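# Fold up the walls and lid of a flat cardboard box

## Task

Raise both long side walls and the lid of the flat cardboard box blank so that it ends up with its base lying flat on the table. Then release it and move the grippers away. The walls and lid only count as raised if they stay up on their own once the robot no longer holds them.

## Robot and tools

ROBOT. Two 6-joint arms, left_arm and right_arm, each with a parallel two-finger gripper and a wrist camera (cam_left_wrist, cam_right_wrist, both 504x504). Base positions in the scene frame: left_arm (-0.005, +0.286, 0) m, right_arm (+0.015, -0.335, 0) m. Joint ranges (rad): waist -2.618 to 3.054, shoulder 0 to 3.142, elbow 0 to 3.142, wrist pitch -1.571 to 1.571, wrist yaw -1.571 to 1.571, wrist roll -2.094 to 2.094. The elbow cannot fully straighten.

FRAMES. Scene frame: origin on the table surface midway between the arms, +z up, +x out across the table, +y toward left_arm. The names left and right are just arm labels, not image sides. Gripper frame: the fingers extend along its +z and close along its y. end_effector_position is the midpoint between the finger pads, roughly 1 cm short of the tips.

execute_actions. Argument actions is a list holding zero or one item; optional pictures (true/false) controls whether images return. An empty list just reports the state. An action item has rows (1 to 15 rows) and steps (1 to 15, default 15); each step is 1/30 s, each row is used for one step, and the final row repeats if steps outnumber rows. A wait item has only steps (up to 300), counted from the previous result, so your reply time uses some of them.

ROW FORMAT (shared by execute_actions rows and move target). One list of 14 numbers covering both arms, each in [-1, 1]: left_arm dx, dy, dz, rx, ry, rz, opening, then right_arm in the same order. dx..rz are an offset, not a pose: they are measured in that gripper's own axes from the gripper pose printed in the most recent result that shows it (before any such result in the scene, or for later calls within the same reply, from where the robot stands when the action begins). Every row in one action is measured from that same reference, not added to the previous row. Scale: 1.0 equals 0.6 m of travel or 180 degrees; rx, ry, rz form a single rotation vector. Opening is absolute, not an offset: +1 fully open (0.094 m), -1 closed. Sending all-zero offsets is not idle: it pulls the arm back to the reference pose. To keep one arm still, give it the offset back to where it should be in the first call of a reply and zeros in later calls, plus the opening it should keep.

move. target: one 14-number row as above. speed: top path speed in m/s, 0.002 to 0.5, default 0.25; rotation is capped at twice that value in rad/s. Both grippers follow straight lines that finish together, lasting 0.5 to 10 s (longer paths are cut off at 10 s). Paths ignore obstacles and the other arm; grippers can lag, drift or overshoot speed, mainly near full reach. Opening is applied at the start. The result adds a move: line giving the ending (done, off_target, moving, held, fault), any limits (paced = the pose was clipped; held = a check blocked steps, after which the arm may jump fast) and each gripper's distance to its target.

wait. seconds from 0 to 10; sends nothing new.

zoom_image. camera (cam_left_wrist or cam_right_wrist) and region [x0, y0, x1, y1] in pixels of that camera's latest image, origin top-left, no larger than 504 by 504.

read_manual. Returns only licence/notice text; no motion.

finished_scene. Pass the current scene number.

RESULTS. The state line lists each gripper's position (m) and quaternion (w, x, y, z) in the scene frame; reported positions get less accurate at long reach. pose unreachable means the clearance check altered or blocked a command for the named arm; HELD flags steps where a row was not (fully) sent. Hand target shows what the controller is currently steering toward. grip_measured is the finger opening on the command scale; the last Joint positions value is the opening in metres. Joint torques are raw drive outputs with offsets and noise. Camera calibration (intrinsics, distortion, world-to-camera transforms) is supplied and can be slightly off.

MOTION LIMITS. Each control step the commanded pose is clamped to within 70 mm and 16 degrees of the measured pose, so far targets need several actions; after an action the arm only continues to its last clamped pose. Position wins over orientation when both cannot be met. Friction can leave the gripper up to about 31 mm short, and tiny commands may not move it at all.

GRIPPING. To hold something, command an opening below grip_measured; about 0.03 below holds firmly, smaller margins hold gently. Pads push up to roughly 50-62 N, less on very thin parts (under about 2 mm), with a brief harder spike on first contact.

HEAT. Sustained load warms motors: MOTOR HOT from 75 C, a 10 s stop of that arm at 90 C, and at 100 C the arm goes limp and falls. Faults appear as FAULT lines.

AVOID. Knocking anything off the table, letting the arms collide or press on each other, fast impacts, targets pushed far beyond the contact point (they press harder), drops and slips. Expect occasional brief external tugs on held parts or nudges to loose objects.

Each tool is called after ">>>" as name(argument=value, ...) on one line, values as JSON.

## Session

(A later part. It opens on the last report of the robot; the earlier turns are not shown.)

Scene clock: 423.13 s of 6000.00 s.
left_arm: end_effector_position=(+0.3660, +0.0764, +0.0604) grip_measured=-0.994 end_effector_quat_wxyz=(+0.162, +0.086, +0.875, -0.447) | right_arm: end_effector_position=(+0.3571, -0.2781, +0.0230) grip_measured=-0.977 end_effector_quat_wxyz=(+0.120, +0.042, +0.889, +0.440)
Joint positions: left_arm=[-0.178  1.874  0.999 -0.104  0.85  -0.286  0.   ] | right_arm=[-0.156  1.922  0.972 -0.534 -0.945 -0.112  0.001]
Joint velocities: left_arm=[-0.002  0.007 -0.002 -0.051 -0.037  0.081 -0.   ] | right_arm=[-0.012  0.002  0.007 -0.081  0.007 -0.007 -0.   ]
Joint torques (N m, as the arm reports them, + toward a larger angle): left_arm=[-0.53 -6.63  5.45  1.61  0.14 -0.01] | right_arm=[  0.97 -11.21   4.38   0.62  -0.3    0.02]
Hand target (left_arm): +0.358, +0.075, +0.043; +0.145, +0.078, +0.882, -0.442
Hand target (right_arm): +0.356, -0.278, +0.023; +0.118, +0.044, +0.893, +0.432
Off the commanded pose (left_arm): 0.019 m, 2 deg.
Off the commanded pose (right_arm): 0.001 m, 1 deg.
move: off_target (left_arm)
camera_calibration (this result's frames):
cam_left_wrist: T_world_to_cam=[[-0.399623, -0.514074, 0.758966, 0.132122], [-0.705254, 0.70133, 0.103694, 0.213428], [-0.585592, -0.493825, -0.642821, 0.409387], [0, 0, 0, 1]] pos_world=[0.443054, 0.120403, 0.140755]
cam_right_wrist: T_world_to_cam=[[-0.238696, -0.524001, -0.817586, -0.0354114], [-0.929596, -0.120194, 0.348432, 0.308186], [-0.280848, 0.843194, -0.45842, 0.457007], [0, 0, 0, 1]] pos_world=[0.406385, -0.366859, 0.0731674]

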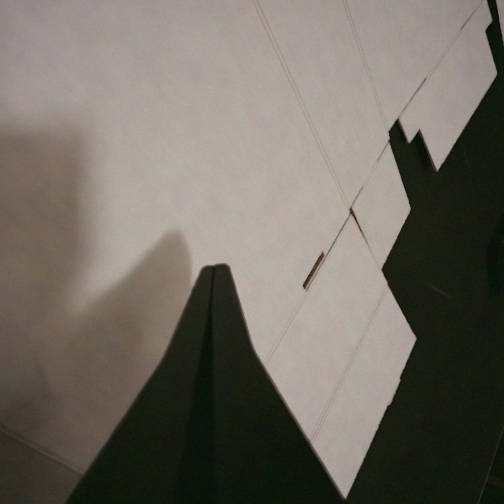

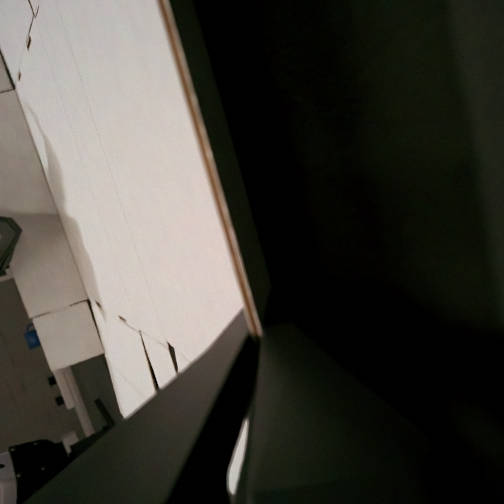

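>>> move(target=[-0.028,0.05,-0.17,0,0,0,-1,0,0,0,0,0,0,-1], speed=0.15)

>>> move(target=[0.032,0.069,0.05,0,0,0,-1,0,0,0,0,0,0,-1], speed=0.15)

Scene clock: 438.33 s of 6000.00 s.
left_arm: end_effector_position=(+0.3669, +0.1762, +0.0959) grip_measured=-0.994 end_effector_quat_wxyz=(+0.161, +0.082, +0.878, -0.443) | right_arm: end_effector_position=(+0.3571, -0.2777, +0.0236) grip_measured=-0.977 end_effector_quat_wxyz=(+0.120, +0.042, +0.888, +0.442)
Joint positions: left_arm=[ 0.113  1.838  1.168 -0.65   0.961  0.14   0.   ] | right_arm=[-0.156  1.922  0.972 -0.534 -0.95  -0.112  0.001]
Joint velocities: left_arm=[ 0.007 -0.007  0.007 -0.095  0.022  0.051  0.   ] | right_arm=[ 0.002 -0.002 -0.012 -0.095  0.066 -0.051 -0.001]
Joint torques (N m, as the arm reports them, + toward a larger angle): left_arm=[ 0.26 -7.8   9.8   0.77  0.44  0.11] | right_arm=[  0.53 -10.12   4.75   0.6   -0.53  -0.11]
Hand target (left_arm): +0.370, +0.177, +0.101; +0.163, +0.085, +0.876, -0.446
Hand target (right_arm): +0.357, -0.278, +0.023; +0.120, +0.042, +0.889, +0.440
Off the commanded pose (left_arm): 0.005 m, 1 deg.
Off the commanded pose (right_arm): 0.001 m, 0 deg.
After step 90, 10.77 s passed at rest.
move: done
camera_calibration (this result's frames):
cam_left_wrist: T_world_to_cam=[[-0.392991, -0.523605, 0.755907, 0.156354], [-0.710252, 0.694959, 0.112132, 0.142512], [-0.584038, -0.492818, -0.645004, 0.48151], [0, 0, 0, 1]] pos_world=[0.443885, 0.220124, 0.176407]
cam_right_wrist: T_world_to_cam=[[-0.237659, -0.520771, -0.819948, -0.0341185], [-0.929913, -0.121939, 0.346978, 0.307748], [-0.28068, 0.844943, -0.455292, 0.457287], [0, 0, 0, 1]] pos_world=[0.406421, -0.366623, 0.0734422]

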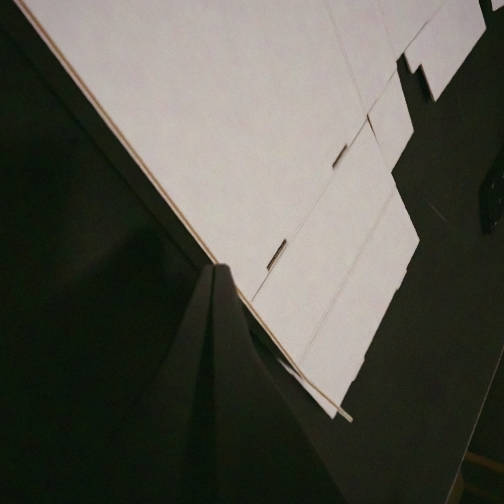

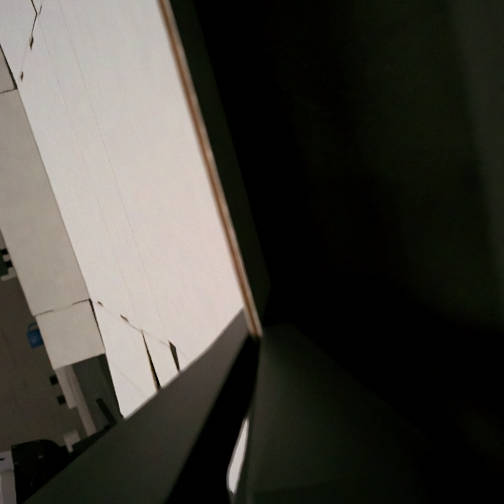

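Scene clock: 439.37 s of 6000.00 s.
left_arm: end_effector_position=(+0.3723, +0.1767, +0.0508) grip_measured=-0.994 end_effector_quat_wxyz=(+0.169, +0.087, +0.877, -0.442) | right_arm: end_effector_position=(+0.3572, -0.2773, +0.0241) grip_measured=-0.977 end_effector_quat_wxyz=(+0.120, +0.042, +0.887, +0.444)
Joint positions: left_arm=[ 0.113  1.935  1.092 -0.462  0.961  0.143  0.   ] | right_arm=[-0.156  1.922  0.972 -0.534 -0.953 -0.112  0.001]
Joint velocities: left_arm=[-0.002 -0.002 -0.017  0.037 -0.022 -0.022 -0.001] | right_arm=[ 0.012  0.007 -0.002  0.066 -0.051  0.066 -0.001]
Joint torques (N m, as the arm reports them, + toward a larger angle): left_arm=[ 0.24 -7.52  5.46  1.    0.31  0.07] | right_arm=[  0.44 -10.07   4.66   0.58  -0.54  -0.12]
Hand target (left_arm): +0.368, +0.177, +0.041; +0.161, +0.082, +0.878, -0.443
Hand target (right_arm): +0.357, -0.278, +0.024; +0.120, +0.042, +0.888, +0.442
Off the commanded pose (left_arm): 0.011 m, 1 deg.
Off the commanded pose (right_arm): 0.001 m, 0 deg.
move: off_target (left_arm)
camera_calibration (this result's frames):
cam_left_wrist: T_world_to_cam=[[-0.407779, -0.524386, 0.747486, 0.198884], [-0.71088, 0.696093, 0.100522, 0.151717], [-0.573032, -0.490382, -0.656628, 0.451864], [0, 0, 0, 1]] pos_world=[0.447886, 0.220269, 0.132793]
cam_right_wrist: T_world_to_cam=[[-0.236715, -0.517826, -0.822084, -0.0329414], [-0.930198, -0.123519, 0.34565, 0.307351], [-0.28053, 0.846522, -0.452442, 0.457538], [0, 0, 0, 1]] pos_world=[0.406453, -0.36641, 0.0736929]

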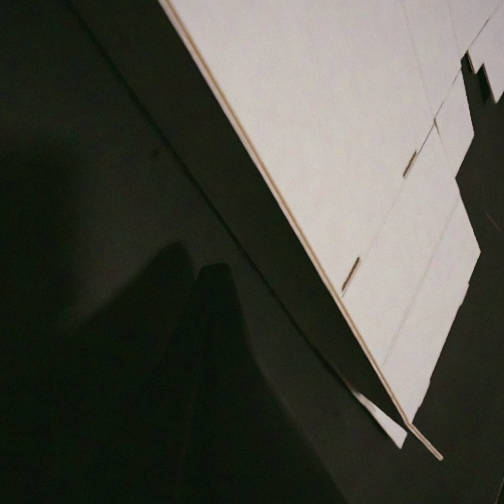

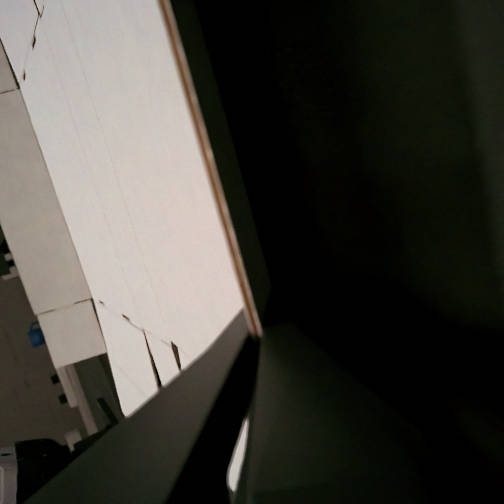

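>>> move(target=[0.027,-0.07,0.102,0,0.015,0,-1,0,-0.004,0,0.01,0,0,-1], speed=0.05)

Scene clock: 444.83 s of 6000.00 s.
left_arm: end_effector_position=(+0.3734, +0.1224, +0.0391) grip_measured=-0.994 end_effector_quat_wxyz=(+0.162, +0.081, +0.889, -0.421) | right_arm: end_effector_position=(+0.3592, -0.2850, +0.0173) grip_measured=-0.977 end_effector_quat_wxyz=(+0.124, +0.043, +0.898, +0.420)
Joint positions: left_arm=[-0.061  1.919  1.022 -0.22   0.85  -0.116  0.   ] | right_arm=[-0.161  1.922  0.972 -0.52  -0.901 -0.111  0.001]
Joint velocities: left_arm=[ 0.012  0.007 -0.007  0.022 -0.007  0.081  0.001] | right_arm=[-0.012 -0.002  0.002 -0.022 -0.037  0.022 -0.001]
Joint torques (N m, as the arm reports them, + toward a larger angle): left_arm=[-2.85 -9.65  5.11  1.32  0.55 -0.04] | right_arm=[  1.18 -11.04   4.49   0.55  -0.82   0.01]
Hand target (left_arm): +0.357, +0.103, +0.042; +0.147, +0.098, +0.881, -0.440
Hand target (right_arm): +0.357, -0.279, +0.022; +0.120, +0.044, +0.894, +0.430
Off the commanded pose (left_arm): 0.025 m, 3 deg.
Off the commanded pose (right_arm): 0.008 m, 1 deg.
After step 90, 0.63 s passed at rest.
move: off_target (left_arm)
camera_calibration (this result's frames):
cam_left_wrist: T_world_to_cam=[[-0.387551, -0.564101, 0.729106, 0.177687], [-0.718482, 0.680372, 0.144493, 0.194544], [-0.577571, -0.467851, -0.668975, 0.417594], [0, 0, 0, 1]] pos_world=[0.449829, 0.163243, 0.121697]
cam_right_wrist: T_world_to_cam=[[-0.241455, -0.558687, -0.793453, -0.0525163], [-0.931581, -0.0955339, 0.350757, 0.319061], [-0.271765, 0.823858, -0.497395, 0.45268], [0, 0, 0, 1]] pos_world=[0.407574, -0.371803, 0.0715791]

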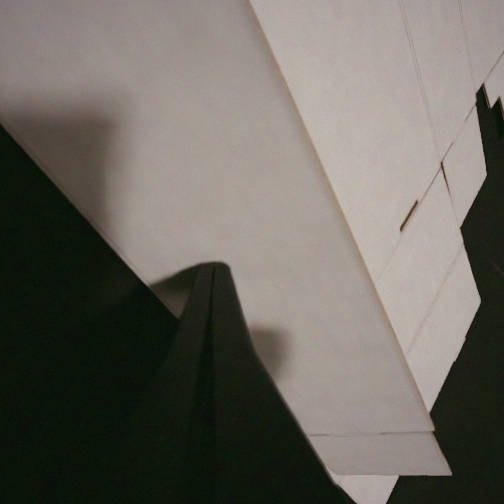

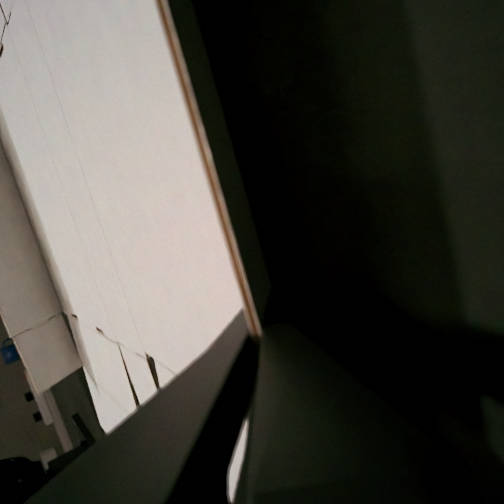

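>>> move(target=[0.018,-0.058,0.028,0,0.015,-0.02,-1,0,0.012,0.006,-0.015,0,0,-1], speed=0.04)

Scene clock: 448.73 s of 6000.00 s.
left_arm: end_effector_position=(+0.3718, +0.1080, +0.0446) grip_measured=-0.994 end_effector_quat_wxyz=(+0.150, +0.046, +0.903, -0.400) | right_arm: end_effector_position=(+0.3606, -0.2878, +0.0169) grip_measured=-0.977 end_effector_quat_wxyz=(+0.128, +0.043, +0.899, +0.417)
Joint positions: left_arm=[-0.123  1.879  1.021 -0.218  0.765 -0.252  0.   ] | right_arm=[-0.167  1.922  0.972 -0.513 -0.898 -0.113  0.001]
Joint velocities: left_arm=[-0.002  0.012 -0.012  0.007  0.081 -0.007 -0.   ] | right_arm=[ 0.007  0.007  0.007 -0.095 -0.022 -0.051 -0.001]
Joint torques (N m, as the arm reports them, + toward a larger angle): left_arm=[-2.62 -9.    7.18  1.25  0.64 -0.04] | right_arm=[ 1.4  -9.32  4.68  0.66 -1.14 -0.07]
Hand target (left_arm): +0.357, +0.088, +0.050; +0.127, +0.063, +0.895, -0.423
Hand target (right_arm): +0.360, -0.278, +0.021; +0.124, +0.040, +0.888, +0.440
Off the commanded pose (left_arm): 0.026 m, 4 deg.
Off the commanded pose (right_arm): 0.011 m, 3 deg.
move: off_target (left_arm, right_arm)
camera_calibration (this result's frames):
cam_left_wrist: T_world_to_cam=[[-0.313052, -0.614121, 0.724468, 0.142796], [-0.748864, 0.62877, 0.209406, 0.216292], [-0.584124, -0.476973, -0.656731, 0.416501], [0, 0, 0, 1]] pos_world=[0.449964, 0.150356, 0.124786]
cam_right_wrist: T_world_to_cam=[[-0.239116, -0.562027, -0.791801, -0.0558968], [-0.934406, -0.0885437, 0.34503, 0.323332], [-0.264025, 0.822366, -0.50399, 0.452065], [0, 0, 0, 1]] pos_world=[0.408114, -0.374549, 0.0720175]

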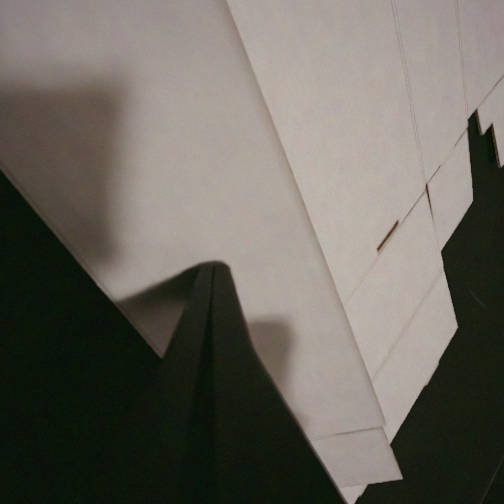

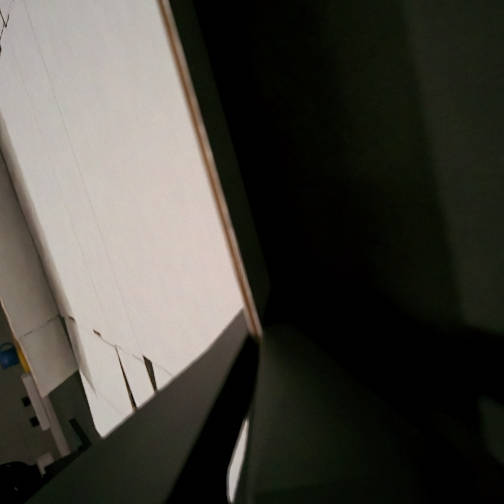

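>>> move(target=[0.02,-0.053,0.031,0,0.012,0,-1,0,0.015,0.012,-0.02,0,0,-1], speed=0.04)

Scene clock: 453.30 s of 6000.00 s.
left_arm: end_effector_position=(+0.3681, +0.0873, +0.0491) grip_measured=-0.994 end_effector_quat_wxyz=(+0.148, +0.042, +0.909, -0.388) | right_arm: end_effector_position=(+0.3619, -0.2883, +0.0176) grip_measured=-0.977 end_effector_quat_wxyz=(+0.131, +0.044, +0.898, +0.418)
Joint positions: left_arm=[-0.195  1.857  1.021 -0.198  0.704 -0.333  0.   ] | right_arm=[-0.169  1.922  0.972 -0.507 -0.902 -0.11   0.001]
Joint velocities: left_arm=[-0.002  0.002  0.027  0.022  0.051 -0.037 -0.001] | right_arm=[ 0.002 -0.012 -0.002 -0.022  0.007 -0.051 -0.   ]
Joint torques (N m, as the arm reports them, + toward a larger angle): left_arm=[-2.12 -8.62  7.88  1.35  0.34 -0.08] | right_arm=[ 1.63 -8.52  4.42  0.84 -1.2  -0.07]
Hand target (left_arm): +0.358, +0.073, +0.051; +0.132, +0.054, +0.906, -0.399
Hand target (right_arm): +0.362, -0.277, +0.019; +0.128, +0.039, +0.886, +0.444
Off the commanded pose (left_arm): 0.018 m, 3 deg.
Off the commanded pose (right_arm): 0.012 m, 3 deg.
After step 90, 0.27 s passed at rest.
move: off_target (left_arm, right_arm)
camera_calibration (this result's frames):
cam_left_wrist: T_world_to_cam=[[-0.301309, -0.635605, 0.710787, 0.12389], [-0.753987, 0.615138, 0.230451, 0.22764], [-0.583709, -0.466488, -0.664585, 0.406736], [0, 0, 0, 1]] pos_world=[0.446382, 0.128453, 0.129791]
cam_right_wrist: T_world_to_cam=[[-0.236841, -0.558441, -0.795015, -0.0550025], [-0.936471, -0.0866777, 0.339866, 0.325602], [-0.258706, 0.825003, -0.502435, 0.451972], [0, 0, 0, 1]] pos_world=[0.408818, -0.375371, 0.0726974]

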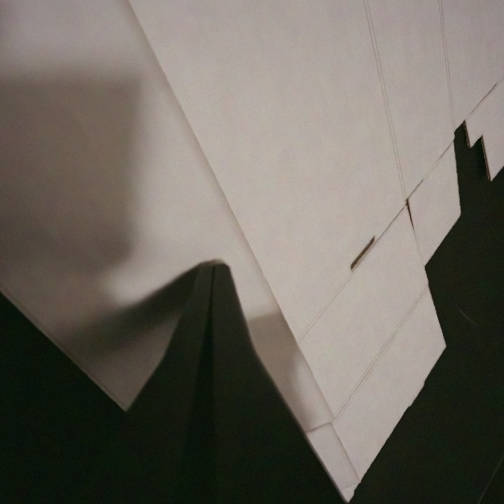

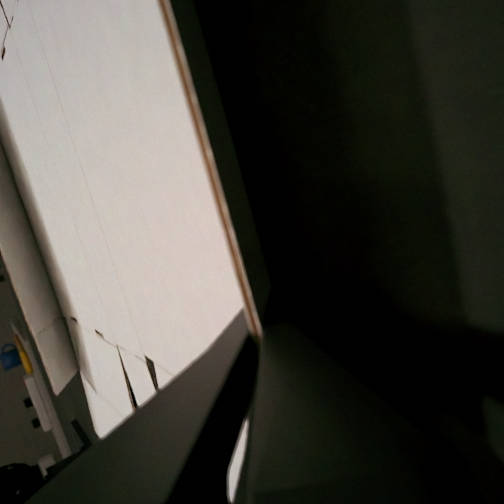

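>>> move(target=[0.033,0.026,0.047,-0.043,0.02,0.01,-1,0,0.015,0.012,-0.02,0,0,-1], speed=0.03)

Scene clock: 459.43 s of 6000.00 s.
left_arm: end_effector_position=(+0.3691, +0.0823, +0.0389) grip_measured=-0.994 end_effector_quat_wxyz=(+0.165, +0.056, +0.925, -0.339) | right_arm: end_effector_position=(+0.3623, -0.2876, +0.0189) grip_measured=-0.977 end_effector_quat_wxyz=(+0.132, +0.046, +0.896, +0.423)
Joint positions: left_arm=[-0.247  1.857  1.021 -0.192  0.581 -0.32   0.   ] | right_arm=[-0.169  1.922  0.972 -0.505 -0.912 -0.106  0.001]
Joint velocities: left_arm=[ 0.002 -0.007 -0.022 -0.007  0.051  0.022  0.   ] | right_arm=[-0.017 -0.007  0.007 -0.007 -0.022 -0.066  0.   ]
Joint torques (N m, as the arm reports them, + toward a larger angle): left_arm=[-1.6  -4.52  8.63  1.17 -0.09  0.12] | right_arm=[ 1.5  -8.62  4.43  0.86 -1.15 -0.1 ]
Hand target (left_arm): +0.358, +0.078, +0.015; +0.130, +0.058, +0.936, -0.322
Hand target (right_arm): +0.363, -0.277, +0.020; +0.131, +0.039, +0.885, +0.446
Off the commanded pose (left_arm): 0.028 m, 5 deg.
Off the commanded pose (right_arm): 0.011 m, 3 deg.
After step 90, 0.37 s passed at rest.
move: off_target (left_arm, right_arm)
camera_calibration (this result's frames):
cam_left_wrist: T_world_to_cam=[[-0.327182, -0.706099, 0.627994, 0.146863], [-0.765397, 0.587767, 0.2621, 0.239095], [-0.554183, -0.394911, -0.732753, 0.38409], [0, 0, 0, 1]] pos_world=[0.44391, 0.114849, 0.126547]
cam_right_wrist: T_world_to_cam=[[-0.237777, -0.549875, -0.800687, -0.0505698], [-0.936872, -0.0877506, 0.338482, 0.325471], [-0.256384, 0.830624, -0.494298, 0.452803], [0, 0, 0, 1]] pos_world=[0.408991, -0.375356, 0.073163]

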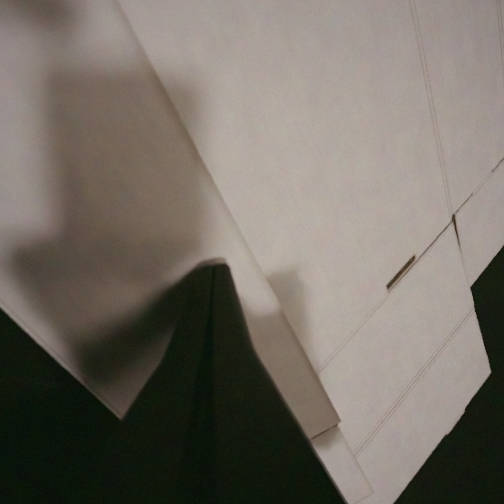

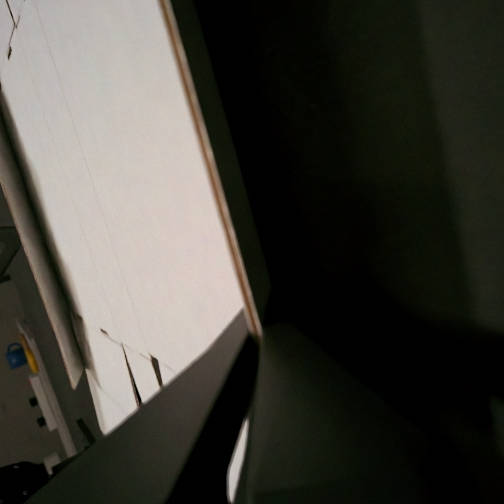

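>>> move(target=[0.038,0.033,0.05,-0.03,0.03,0.007,-1,0,0.01,0.01,-0.015,0,0,-1], speed=0.03)

>>> move(target=[0.03,0.03,0.045,-0.01,0.02,0,-1,0,0,0,0,0,0,-1], speed=0.03)

Scene clock: 464.87 s of 6000.00 s.
left_arm: end_effector_position=(+0.3709, +0.0768, +0.0253) grip_measured=-0.994 end_effector_quat_wxyz=(+0.165, +0.078, +0.931, -0.317) | right_arm: end_effector_position=(+0.3621, -0.2876, +0.0192) grip_measured=-0.977 end_effector_quat_wxyz=(+0.131, +0.047, +0.895, +0.424)
Joint positions: left_arm=[-0.274  1.899  1.041 -0.19   0.537 -0.283  0.   ] | right_arm=[-0.17   1.922  0.972 -0.507 -0.914 -0.105  0.001]
Joint velocities: left_arm=[-0.002  0.002 -0.012  0.037  0.095  0.007 -0.   ] | right_arm=[ 0.002  0.002  0.017  0.007  0.037  0.022 -0.   ]
Joint torques (N m, as the arm reports them, + toward a larger angle): left_arm=[-0.86 -4.8   8.44  1.05 -0.26  0.12] | right_arm=[ 1.31 -8.69  4.51  0.88 -1.08 -0.07]
Hand target (left_arm): +0.359, +0.079, -0.001; +0.129, +0.075, +0.945, -0.290
Hand target (right_arm): +0.363, -0.280, +0.020; +0.132, +0.042, +0.886, +0.443
Off the commanded pose (left_arm): 0.030 m, 6 deg.
Off the commanded pose (right_arm): 0.008 m, 3 deg.
move: off_target (left_arm, right_arm)
camera_calibration (this result's frames):
cam_left_wrist: T_world_to_cam=[[-0.358528, -0.726662, 0.586021, 0.166373], [-0.750973, 0.597404, 0.281332, 0.240732], [-0.554524, -0.339221, -0.75989, 0.369465], [0, 0, 0, 1]] pos_world=[0.44531, 0.102412, 0.115529]
cam_right_wrist: T_world_to_cam=[[-0.23917, -0.547479, -0.801913, -0.0491385], [-0.936591, -0.0877631, 0.339255, 0.325132], [-0.256114, 0.832204, -0.491774, 0.453194], [0, 0, 0, 1]] pos_world=[0.408833, -0.375517, 0.073161]

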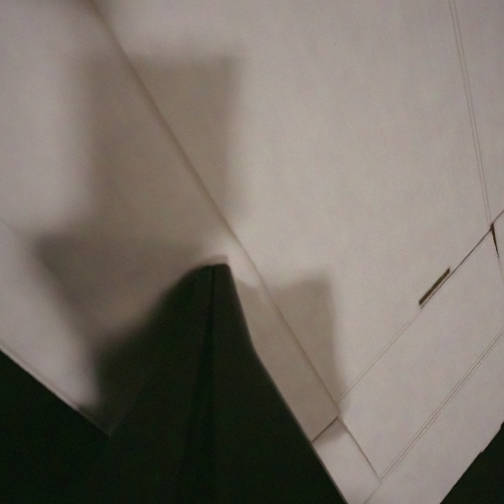

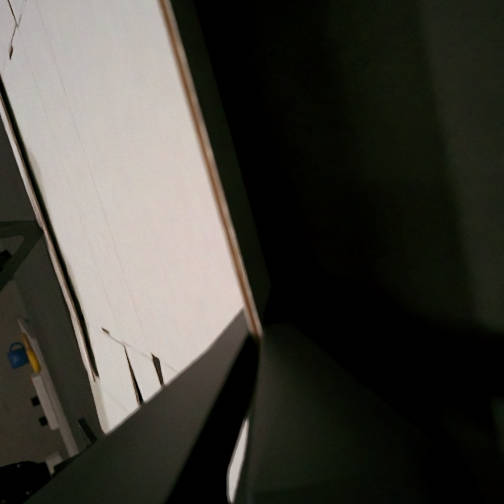

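Scene clock: 466.33 s of 6000.00 s.
left_arm: end_effector_position=(+0.3750, +0.0717, +0.0209) grip_measured=-0.994 end_effector_quat_wxyz=(+0.172, +0.091, +0.924, -0.329) | right_arm: end_effector_position=(+0.3620, -0.2878, +0.0190) grip_measured=-0.977 end_effector_quat_wxyz=(+0.131, +0.047, +0.895, +0.423)
Joint positions: left_arm=[-0.274  1.928  1.041 -0.142  0.562 -0.266  0.   ] | right_arm=[-0.17   1.922  0.972 -0.507 -0.913 -0.105  0.001]
Joint velocities: left_arm=[ 0.007  0.002 -0.012 -0.007  0.007  0.007 -0.001] | right_arm=[ 0.022  0.002 -0.007 -0.007  0.007  0.007  0.   ]
Joint torques (N m, as the arm reports them, + toward a larger angle): left_arm=[-0.72 -4.38  7.69  1.19 -0.3   0.15] | right_arm=[  0.51 -10.14   4.82   0.63  -0.58  -0.12]
Hand target (left_arm): +0.364, +0.076, -0.010; +0.137, +0.085, +0.940, -0.300
Hand target (right_arm): +0.362, -0.288, +0.019; +0.131, +0.046, +0.895, +0.424
Off the commanded pose (left_arm): 0.034 m, 6 deg.
Off the commanded pose (right_arm): 0.000 m, 0 deg.
move: off_target (left_arm)
camera_calibration (this result's frames):
cam_left_wrist: T_world_to_cam=[[-0.390324, -0.704159, 0.593133, 0.176827], [-0.741369, 0.622386, 0.251014, 0.243289], [-0.545912, -0.341754, -0.764974, 0.363682], [0, 0, 0, 1]] pos_world=[0.447925, 0.0973847, 0.112256]
cam_right_wrist: T_world_to_cam=[[-0.240028, -0.548498, -0.80096, -0.04949], [-0.936331, -0.086996, 0.34017, 0.32517], [-0.256263, 0.831614, -0.492694, 0.453166], [0, 0, 0, 1]] pos_world=[0.408718, -0.375716, 0.0730198]

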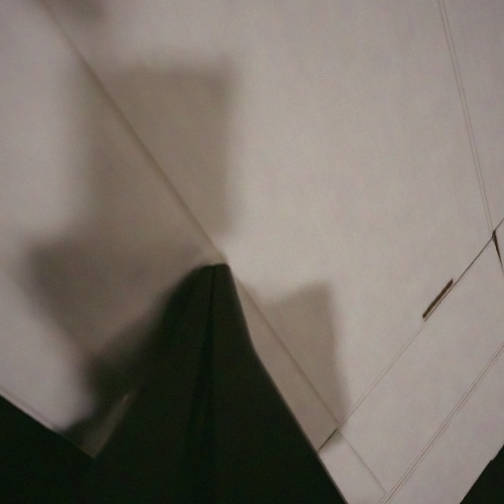

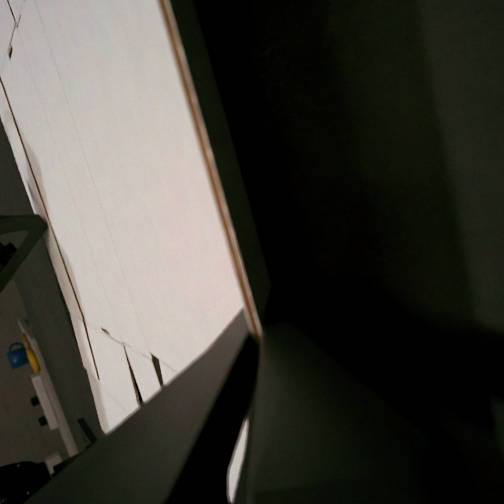

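>>> move(target=[-0.007,0,-0.097,0,0.02,0,-1,0,0,0,0,0,0,-1], speed=0.05)

>>> move(target=[-0.02,0.042,-0.14,0,0.02,0,-1,0,0,0,0,0,0,-1], speed=0.07)

Scene clock: 472.30 s of 6000.00 s.
left_arm: end_effector_position=(+0.3624, +0.1092, +0.0553) grip_measured=-0.994 end_effector_quat_wxyz=(+0.140, +0.096, +0.931, -0.322) | right_arm: end_effector_position=(+0.3617, -0.2878, +0.0189) grip_measured=-0.977 end_effector_quat_wxyz=(+0.130, +0.047, +0.895, +0.423)
Joint positions: left_arm=[-0.176  1.829  1.112 -0.449  0.61  -0.128  0.   ] | right_arm=[-0.17   1.922  0.972 -0.509 -0.912 -0.106  0.001]
Joint velocities: left_arm=[-0.012  0.007 -0.007  0.051 -0.022  0.022  0.001] | right_arm=[ 0.012  0.007 -0.007 -0.007 -0.051 -0.022 -0.001]
Joint torques (N m, as the arm reports them, + toward a larger angle): left_arm=[ 0.16 -9.22  9.76  1.    0.24  0.14] | right_arm=[  0.48 -10.12   4.76   0.66  -0.56  -0.13]
Hand target (left_arm): +0.364, +0.108, +0.065; +0.144, +0.101, +0.929, -0.325
Hand target (right_arm): +0.362, -0.288, +0.019; +0.131, +0.047, +0.895, +0.423
Off the commanded pose (left_arm): 0.010 m, 1 deg.
Off the commanded pose (right_arm): 0.000 m, 0 deg.
After step 90, 1.27 s passed at rest.
move: done
camera_calibration (this result's frames):
cam_left_wrist: T_world_to_cam=[[-0.375019, -0.708919, 0.597322, 0.172714], [-0.70863, 0.634651, 0.30832, 0.185613], [-0.597665, -0.307654, -0.740368, 0.409631], [0, 0, 0, 1]] pos_world=[0.441124, 0.130666, 0.142884]
cam_right_wrist: T_world_to_cam=[[-0.24125, -0.548519, -0.800578, -0.0491864], [-0.93575, -0.0871833, 0.341717, 0.3246], [-0.257236, 0.83158, -0.492244, 0.45333], [0, 0, 0, 1]] pos_world=[0.408491, -0.37566, 0.0728499]

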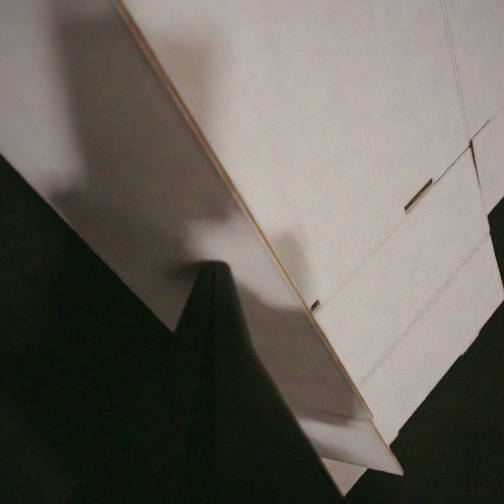

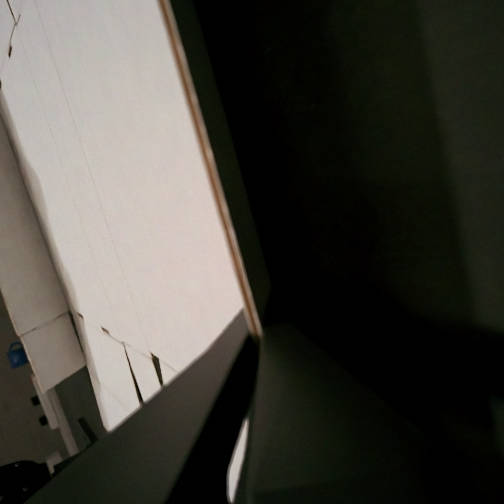

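Scene clock: 474.13 s of 6000.00 s.
left_arm: end_effector_position=(+0.3611, +0.1786, +0.0989) grip_measured=-0.994 end_effector_quat_wxyz=(+0.103, +0.103, +0.938, -0.314) | right_arm: end_effector_position=(+0.3613, -0.2872, +0.0194) grip_measured=-0.977 end_effector_quat_wxyz=(+0.129, +0.047, +0.895, +0.425)
Joint positions: left_arm=[ 0.021  1.829  1.338 -0.91   0.656  0.153  0.   ] | right_arm=[-0.17   1.922  0.972 -0.512 -0.916 -0.106  0.001]
Joint velocities: left_arm=[-0.002 -0.002 -0.002  0.007 -0.051 -0.051  0.001] | right_arm=[-0.002  0.032 -0.007 -0.066 -0.022  0.022 -0.   ]
Joint torques (N m, as the arm reports them, + toward a larger angle): left_arm=[ 0.53 -8.97 10.1   0.61  0.32  0.19] | right_arm=[  0.47 -10.18   4.73   0.69  -0.51  -0.15]
Hand target (left_arm): +0.364, +0.180, +0.109; +0.112, +0.106, +0.936, -0.317
Hand target (right_arm): +0.362, -0.288, +0.019; +0.130, +0.047, +0.895, +0.423
Off the commanded pose (left_arm): 0.010 m, 1 deg.
Off the commanded pose (right_arm): 0.001 m, 0 deg.
move: done
camera_calibration (this result's frames):
cam_left_wrist: T_world_to_cam=[[-0.358976, -0.713, 0.602302, 0.189812], [-0.665645, 0.647927, 0.370281, 0.103166], [-0.654258, -0.267997, -0.707195, 0.47257], [0, 0, 0, 1]] pos_world=[0.445992, 0.195139, 0.181675]
cam_right_wrist: T_world_to_cam=[[-0.242187, -0.544843, -0.802803, -0.047123], [-0.935202, -0.0892315, 0.342688, 0.323291], [-0.258346, 0.833777, -0.487927, 0.453958], [0, 0, 0, 1]] pos_world=[0.408208, -0.375326, 0.0728801]

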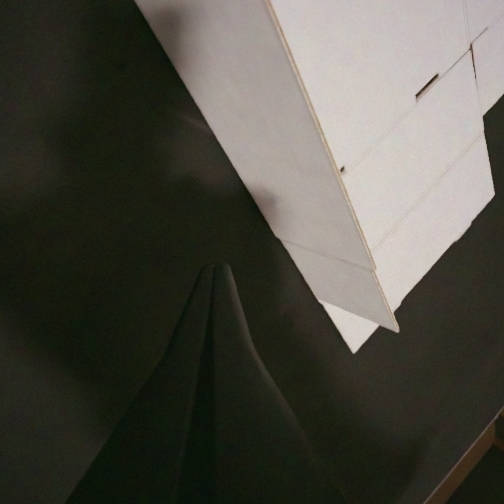

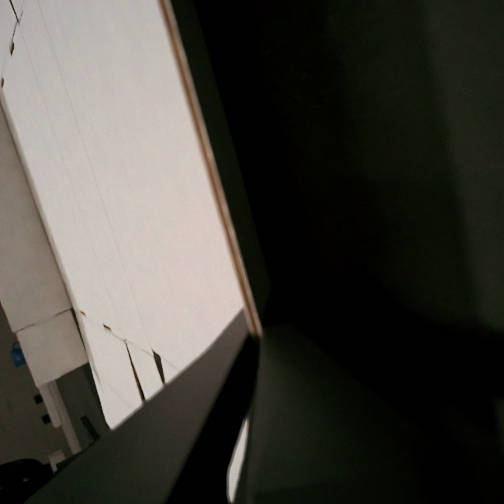

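>>> move(target=[-0.028,-0.087,-0.035,0,0,0,-1,0,0,0,0,0,0,-1])

>>> move(target=[0.028,-0.197,0.218,0,0,0,-1,0,0,0,0,0,0,-1])

>>> move(target=[0.043,0.095,0.13,0,0,0,-1,0,0,0,0,0,0,-0.15], speed=0.1)

Scene clock: 482.73 s of 6000.00 s.
left_arm: end_effector_position=(+0.3602, +0.1485, +0.1425) grip_measured=-0.994 end_effector_quat_wxyz=(+0.101, +0.104, +0.937, -0.319) | right_arm: end_effector_position=(+0.3611, -0.2868, +0.0199) grip_measured=-0.977 end_effector_quat_wxyz=(+0.129, +0.048, +0.894, +0.427)
Joint positions: left_arm=[-0.062  1.793  1.461 -1.013  0.651  0.053  0.   ] | right_arm=[-0.17   1.922  0.972 -0.513 -0.92  -0.106  0.001]
Joint velocities: left_arm=[-0.007 -0.017  0.002 -0.066 -0.007  0.007  0.   ] | right_arm=[-0.002 -0.002  0.002 -0.066  0.022  0.007 -0.   ]
Joint torques (N m, as the arm reports them, + toward a larger angle): left_arm=[-0.22 -9.17  9.98  0.77  0.1  -0.12] | right_arm=[  0.49 -10.04   4.71   0.64  -0.49  -0.15]
Hand target (left_arm): +0.360, +0.148, +0.149; +0.103, +0.103, +0.938, -0.315
Hand target (right_arm): +0.361, -0.287, +0.019; +0.129, +0.047, +0.895, +0.425
Off the commanded pose (left_arm): 0.007 m, 1 deg.
Off the commanded pose (right_arm): 0.001 m, 0 deg.
After step 90, 4.60 s passed at rest.
move: done
camera_calibration (this result's frames):
cam_left_wrist: T_world_to_cam=[[-0.359415, -0.705499, 0.610813, 0.139544], [-0.661009, 0.654501, 0.367009, 0.103717], [-0.658702, -0.271844, -0.701578, 0.496109], [0, 0, 0, 1]] pos_world=[0.445499, 0.165429, 0.224759]
cam_right_wrist: T_world_to_cam=[[-0.242154, -0.542044, -0.804705, -0.0457497], [-0.935097, -0.0908094, 0.34256, 0.322547], [-0.258757, 0.835429, -0.484874, 0.454353], [0, 0, 0, 1]] pos_world=[0.408101, -0.375088, 0.0729974]

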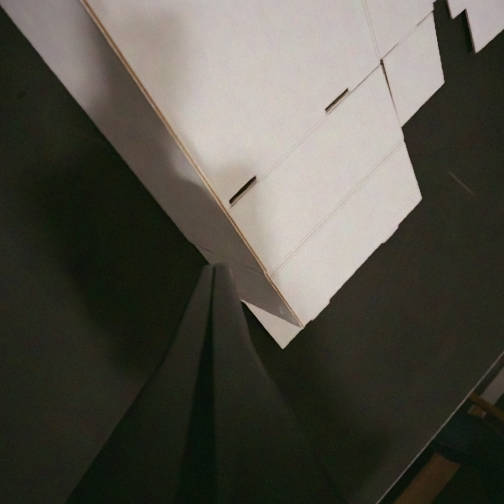

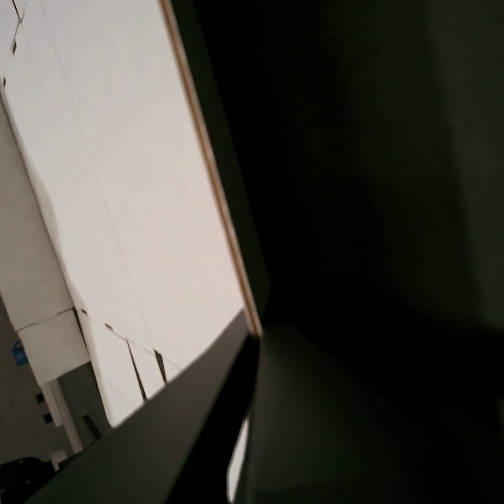

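Scene clock: 484.13 s of 6000.00 s.
left_arm: end_effector_position=(+0.3280, -0.0251, +0.1200) grip_measured=-0.994 end_effector_quat_wxyz=(+0.109, +0.114, +0.930, -0.331) | right_arm: end_effector_position=(+0.3611, -0.2865, +0.0203) grip_measured=-0.977 end_effector_quat_wxyz=(+0.129, +0.048, +0.893, +0.428)
Joint positions: left_arm=[-0.545  1.826  1.364 -0.568  0.488 -0.468  0.   ] | right_arm=[-0.17   1.922  0.972 -0.513 -0.923 -0.105  0.001]
Joint velocities: left_arm=[-0.002  0.002  0.007  0.037 -0.051 -0.037 -0.   ] | right_arm=[ 0.007 -0.002  0.012 -0.022 -0.007 -0.051  0.001]
Joint torques (N m, as the arm reports them, + toward a larger angle): left_arm=[ 0.22 -7.54  6.93  1.55 -0.01 -0.07] | right_arm=[  0.48 -10.13   4.77   0.62  -0.52  -0.13]
Hand target (left_arm): +0.327, -0.021, +0.104; +0.098, +0.104, +0.936, -0.321
Hand target (right_arm): +0.361, -0.287, +0.020; +0.129, +0.048, +0.894, +0.427
Off the commanded pose (left_arm): 0.015 m, 2 deg.
Off the commanded pose (right_arm): 0.001 m, 0 deg.
move: off_target (left_arm)
camera_calibration (this result's frames):
cam_left_wrist: T_world_to_cam=[[-0.384352, -0.683547, 0.620513, 0.026891], [-0.65692, 0.674755, 0.336396, 0.20719], [-0.648637, -0.278333, -0.708379, 0.409292], [0, 0, 0, 1]] pos_world=[0.411925, -0.00750159, 0.20355]
cam_right_wrist: T_world_to_cam=[[-0.242342, -0.539406, -0.806419, -0.0443869], [-0.935059, -0.0917943, 0.342401, 0.322121], [-0.258718, 0.837028, -0.482131, 0.454652], [0, 0, 0, 1]] pos_world=[0.408072, -0.37493, 0.0731127]

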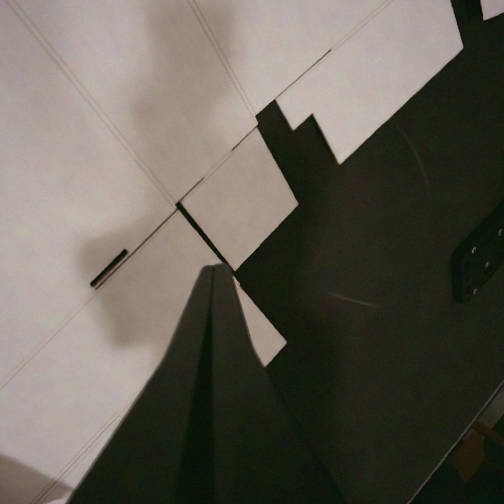

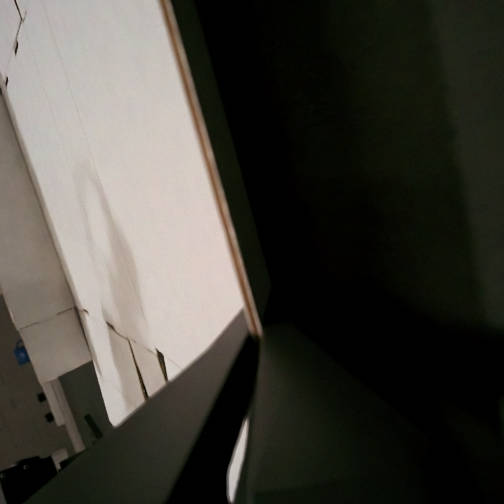

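Scene clock: 485.73 s of 6000.00 s.
left_arm: end_effector_position=(+0.3364, -0.0304, +0.0337) grip_measured=-0.994 end_effector_quat_wxyz=(+0.121, +0.117, +0.927, -0.336) | right_arm: end_effector_position=(+0.3611, -0.2843, +0.0235) grip_measured=-0.152 end_effector_quat_wxyz=(+0.130, +0.047, +0.889, +0.437)
Joint positions: left_arm=[-0.545  1.97   1.177 -0.209  0.488 -0.468  0.   ] | right_arm=[-0.17   1.921  0.972 -0.515 -0.944 -0.105  0.04 ]
Joint velocities: left_arm=[-0.012 -0.012 -0.012 -0.037 -0.037  0.007  0.001] | right_arm=[-0.002 -0.017  0.002 -0.022 -0.037 -0.037  0.   ]
Joint torques (N m, as the arm reports them, + toward a larger angle): left_arm=[-0.04 -8.15  6.21  1.64  0.07  0.03] | right_arm=[ 0.5  -9.92  4.8   0.62 -0.31 -0.13]
Hand target (left_arm): +0.331, -0.028, +0.020; +0.109, +0.114, +0.930, -0.331
Hand target (right_arm): +0.361, -0.287, +0.020; +0.129, +0.048, +0.893, +0.428
Off the commanded pose (left_arm): 0.015 m, 2 deg.
Off the commanded pose (right_arm): 0.004 m, 1 deg.
move: off_target (left_arm)
camera_calibration (this result's frames):
cam_left_wrist: T_world_to_cam=[[-0.398453, -0.67467, 0.621334, 0.0849613], [-0.664484, 0.679294, 0.311482, 0.248831], [-0.632216, -0.288755, -0.718974, 0.346661], [0, 0, 0, 1]] pos_world=[0.418362, -0.0116085, 0.118944]
cam_right_wrist: T_world_to_cam=[[-0.237307, -0.523425, -0.818359, -0.037606], [-0.936449, -0.100785, 0.336013, 0.319369], [-0.258356, 0.84609, -0.466244, 0.456423], [0, 0, 0, 1]] pos_world=[0.408068, -0.373671, 0.0747169]

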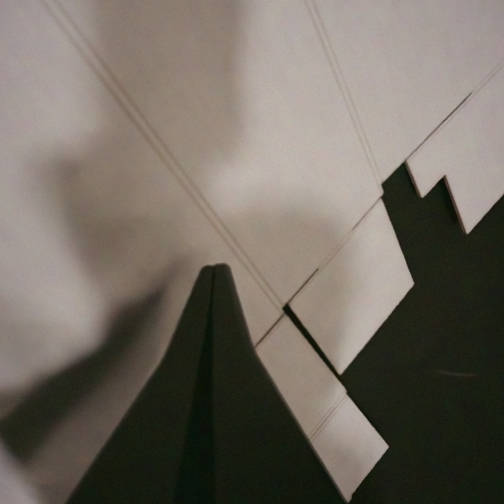

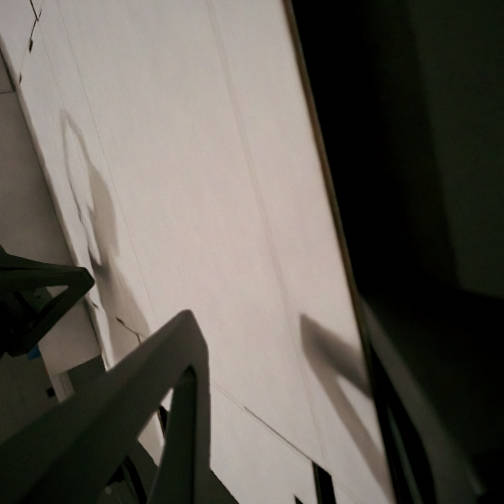

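>>> move(target=[0.027,0.038,0.04,0,0,0,-1,0,0,0,0,0,0,-0.15], speed=0.05)

>>> move(target=[0.008,0.012,0.015,0,0,0,-1,-0.022,0.163,-0.04,-0.105,0,0.03,-0.15], speed=0.07)

Scene clock: 490.93 s of 6000.00 s.
left_arm: end_effector_position=(+0.3410, -0.0343, +0.0214) grip_measured=-0.994 end_effector_quat_wxyz=(+0.143, +0.123, +0.918, -0.349) | right_arm: end_effector_position=(+0.3612, -0.2840, +0.0238) grip_measured=-0.152 end_effector_quat_wxyz=(+0.130, +0.047, +0.888, +0.439)
Joint positions: left_arm=[-0.545  1.999  1.126 -0.073  0.493 -0.468  0.   ] | right_arm=[-0.17   1.921  0.972 -0.515 -0.946 -0.105  0.04 ]
Joint velocities: left_arm=[-0.007  0.002 -0.002 -0.022  0.051  0.022  0.001] | right_arm=[-0.002 -0.022 -0.007  0.037 -0.007  0.066  0.001]
Joint torques (N m, as the arm reports them, + toward a larger angle): left_arm=[ 0.25 -7.42  5.22  1.57  0.01  0.06] | right_arm=[  0.48 -10.15   4.74   0.61  -0.53  -0.12]
Hand target (left_arm): +0.331, -0.026, -0.002; +0.121, +0.117, +0.927, -0.336
Hand target (right_arm): +0.361, -0.284, +0.023; +0.130, +0.047, +0.888, +0.438
Off the commanded pose (left_arm): 0.027 m, 3 deg.
Off the commanded pose (right_arm): 0.000 m, 0 deg.
After step 90, 1.13 s passed at rest.
move: off_target (left_arm)
camera_calibration (this result's frames):
cam_left_wrist: T_world_to_cam=[[-0.428281, -0.6524, 0.625259, 0.102735], [-0.675362, 0.690812, 0.258198, 0.263606], [-0.600385, -0.311695, -0.736468, 0.328274], [0, 0, 0, 1]] pos_world=[0.419119, -0.0127565, 0.109465]
cam_right_wrist: T_world_to_cam=[[-0.236589, -0.521393, -0.819863, -0.0368011], [-0.936654, -0.10191, 0.335101, 0.319078], [-0.258272, 0.847209, -0.464254, 0.456615], [0, 0, 0, 1]] pos_world=[0.40809, -0.373519, 0.0748903]

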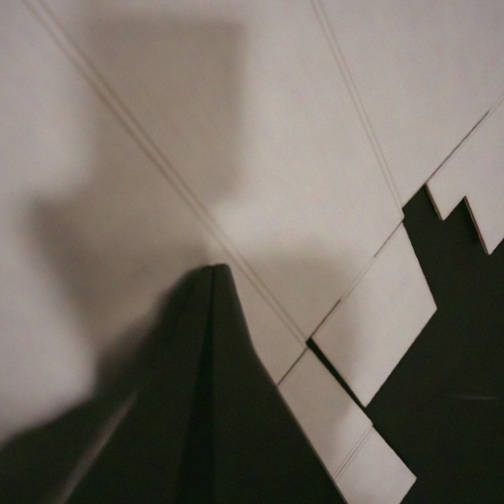

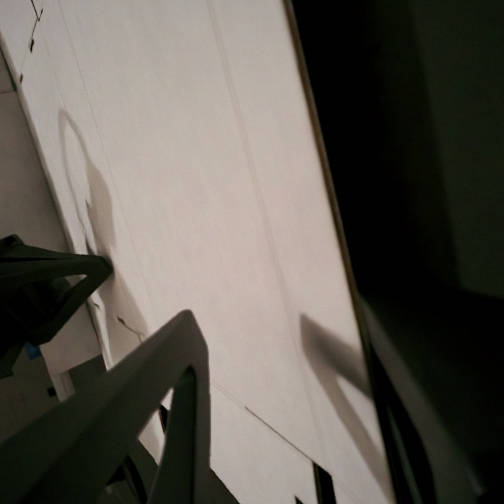

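Scene clock: 493.80 s of 6000.00 s.
left_arm: end_effector_position=(+0.3460, -0.0376, +0.0259) grip_measured=-0.994 end_effector_quat_wxyz=(+0.157, +0.127, +0.912, -0.356) | right_arm: end_effector_position=(+0.3573, -0.2480, +0.1040) grip_measured=-0.151 end_effector_quat_wxyz=(+0.101, +0.080, +0.804, +0.581)
Joint positions: left_arm=[-0.545  1.999  1.126 -0.04   0.493 -0.468  0.   ] | right_arm=[-0.14   1.83   1.008 -0.637 -1.259  0.044  0.04 ]
Joint velocities: left_arm=[ 0.002 -0.002  0.002  0.022 -0.066 -0.007 -0.002] | right_arm=[-0.002  0.012  0.002 -0.037 -0.007 -0.066  0.   ]
Joint torques (N m, as the arm reports them, + toward a larger angle): left_arm=[ 0.02 -7.68  6.29  1.83  0.07  0.04] | right_arm=[  1.2  -11.72   6.59   0.62  -0.82  -0.06]
Hand target (left_arm): +0.340, -0.034, +0.009; +0.143, +0.123, +0.918, -0.349
Hand target (right_arm): +0.362, -0.245, +0.118; +0.113, +0.065, +0.801, +0.584
Off the commanded pose (left_arm): 0.018 m, 2 deg.
Off the commanded pose (right_arm): 0.016 m, 2 deg.
move: off_target (left_arm, right_arm)
camera_calibration (this result's frames):
cam_left_wrist: T_world_to_cam=[[-0.445754, -0.640882, 0.624959, 0.106397], [-0.681923, 0.695395, 0.226729, 0.271345], [-0.5799, -0.325109, -0.747008, 0.326238], [0, 0, 0, 1]] pos_world=[0.421649, -0.0144411, 0.115687]
cam_right_wrist: T_world_to_cam=[[-0.27832, -0.22053, -0.934829, 0.148209], [-0.921734, -0.212354, 0.324517, 0.260614], [-0.270081, 0.951983, -0.144168, 0.459264], [0, 0, 0, 1]] pos_world=[0.405505, -0.349184, 0.120188]

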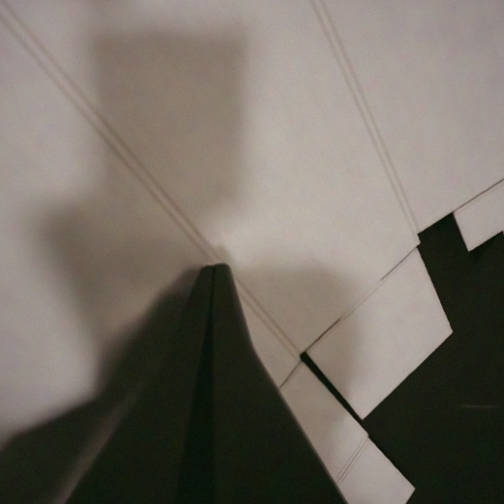

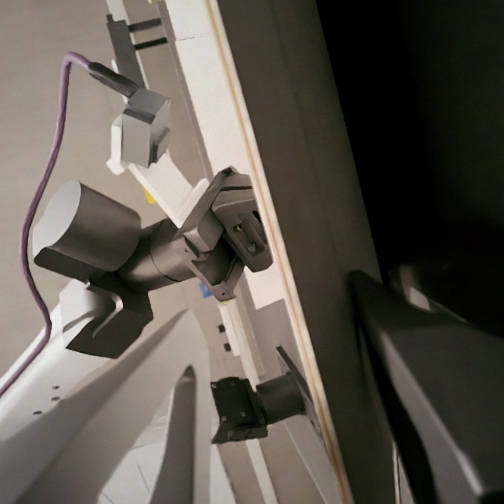

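>>> move(target=[0.04,0.048,0.02,0,0.03,0,-1,0.015,0.18,0.047,-0.065,0,0.017,-0.15], speed=0.07)

Scene clock: 500.97 s of 6000.00 s.
left_arm: end_effector_position=(+0.3450, -0.0341, +0.0205) grip_measured=-0.994 end_effector_quat_wxyz=(+0.149, +0.157, +0.903, -0.372) | right_arm: end_effector_position=(+0.3616, -0.1901, +0.1956) grip_measured=-0.151 end_effector_quat_wxyz=(+0.092, +0.097, +0.738, +0.662)
Joint positions: left_arm=[-0.517  2.024  1.126 -0.035  0.564 -0.393  0.   ] | right_arm=[ 0.028  1.568  0.795  0.278 -1.343  1.078  0.04 ]
Joint velocities: left_arm=[-0.007  0.007 -0.007  0.051  0.037 -0.095 -0.001] | right_arm=[ 0.002  0.007 -0.032 -0.007 -0.022  0.051 -0.001]
Joint torques (N m, as the arm reports them, + toward a larger angle): left_arm=[ 0.66 -6.55  6.93  1.23 -0.01  0.14] | right_arm=[ 1.23 -9.96  4.69  1.72 -0.29 -0.04]
Hand target (left_arm): +0.336, -0.022, -0.008; +0.114, +0.143, +0.919, -0.349
Hand target (right_arm): +0.356, -0.186, +0.198; +0.094, +0.091, +0.737, +0.663
Off the commanded pose (left_arm): 0.033 m, 5 deg.
Off the commanded pose (right_arm): 0.006 m, 1 deg.
After step 90, 1.57 s passed at rest.
move: off_target (left_arm)
camera_calibration (this result's frames):
cam_left_wrist: T_world_to_cam=[[-0.491374, -0.593771, 0.637171, 0.12865], [-0.634919, 0.744992, 0.20461, 0.25542], [-0.596179, -0.304012, -0.743066, 0.329087], [0, 0, 0, 1]] pos_world=[0.421581, -0.013851, 0.1103]
cam_right_wrist: T_world_to_cam=[[-0.287115, -0.0155924, -0.957769, 0.294468], [-0.922228, -0.265807, 0.280788, 0.245736], [-0.25896, 0.9639, 0.0619375, 0.376389], [0, 0, 0, 1]] pos_world=[0.408641, -0.292892, 0.18972]

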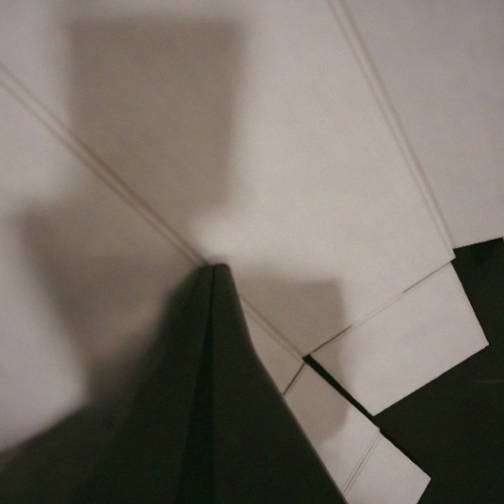

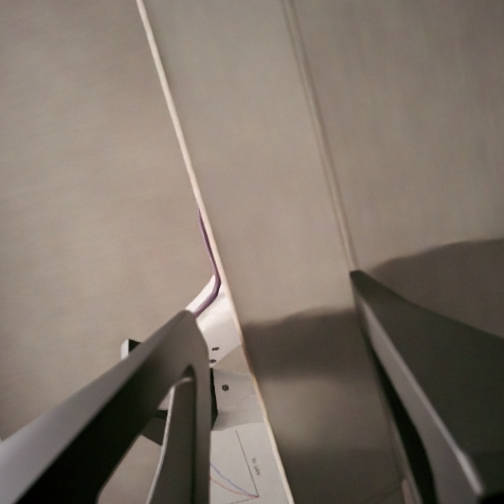

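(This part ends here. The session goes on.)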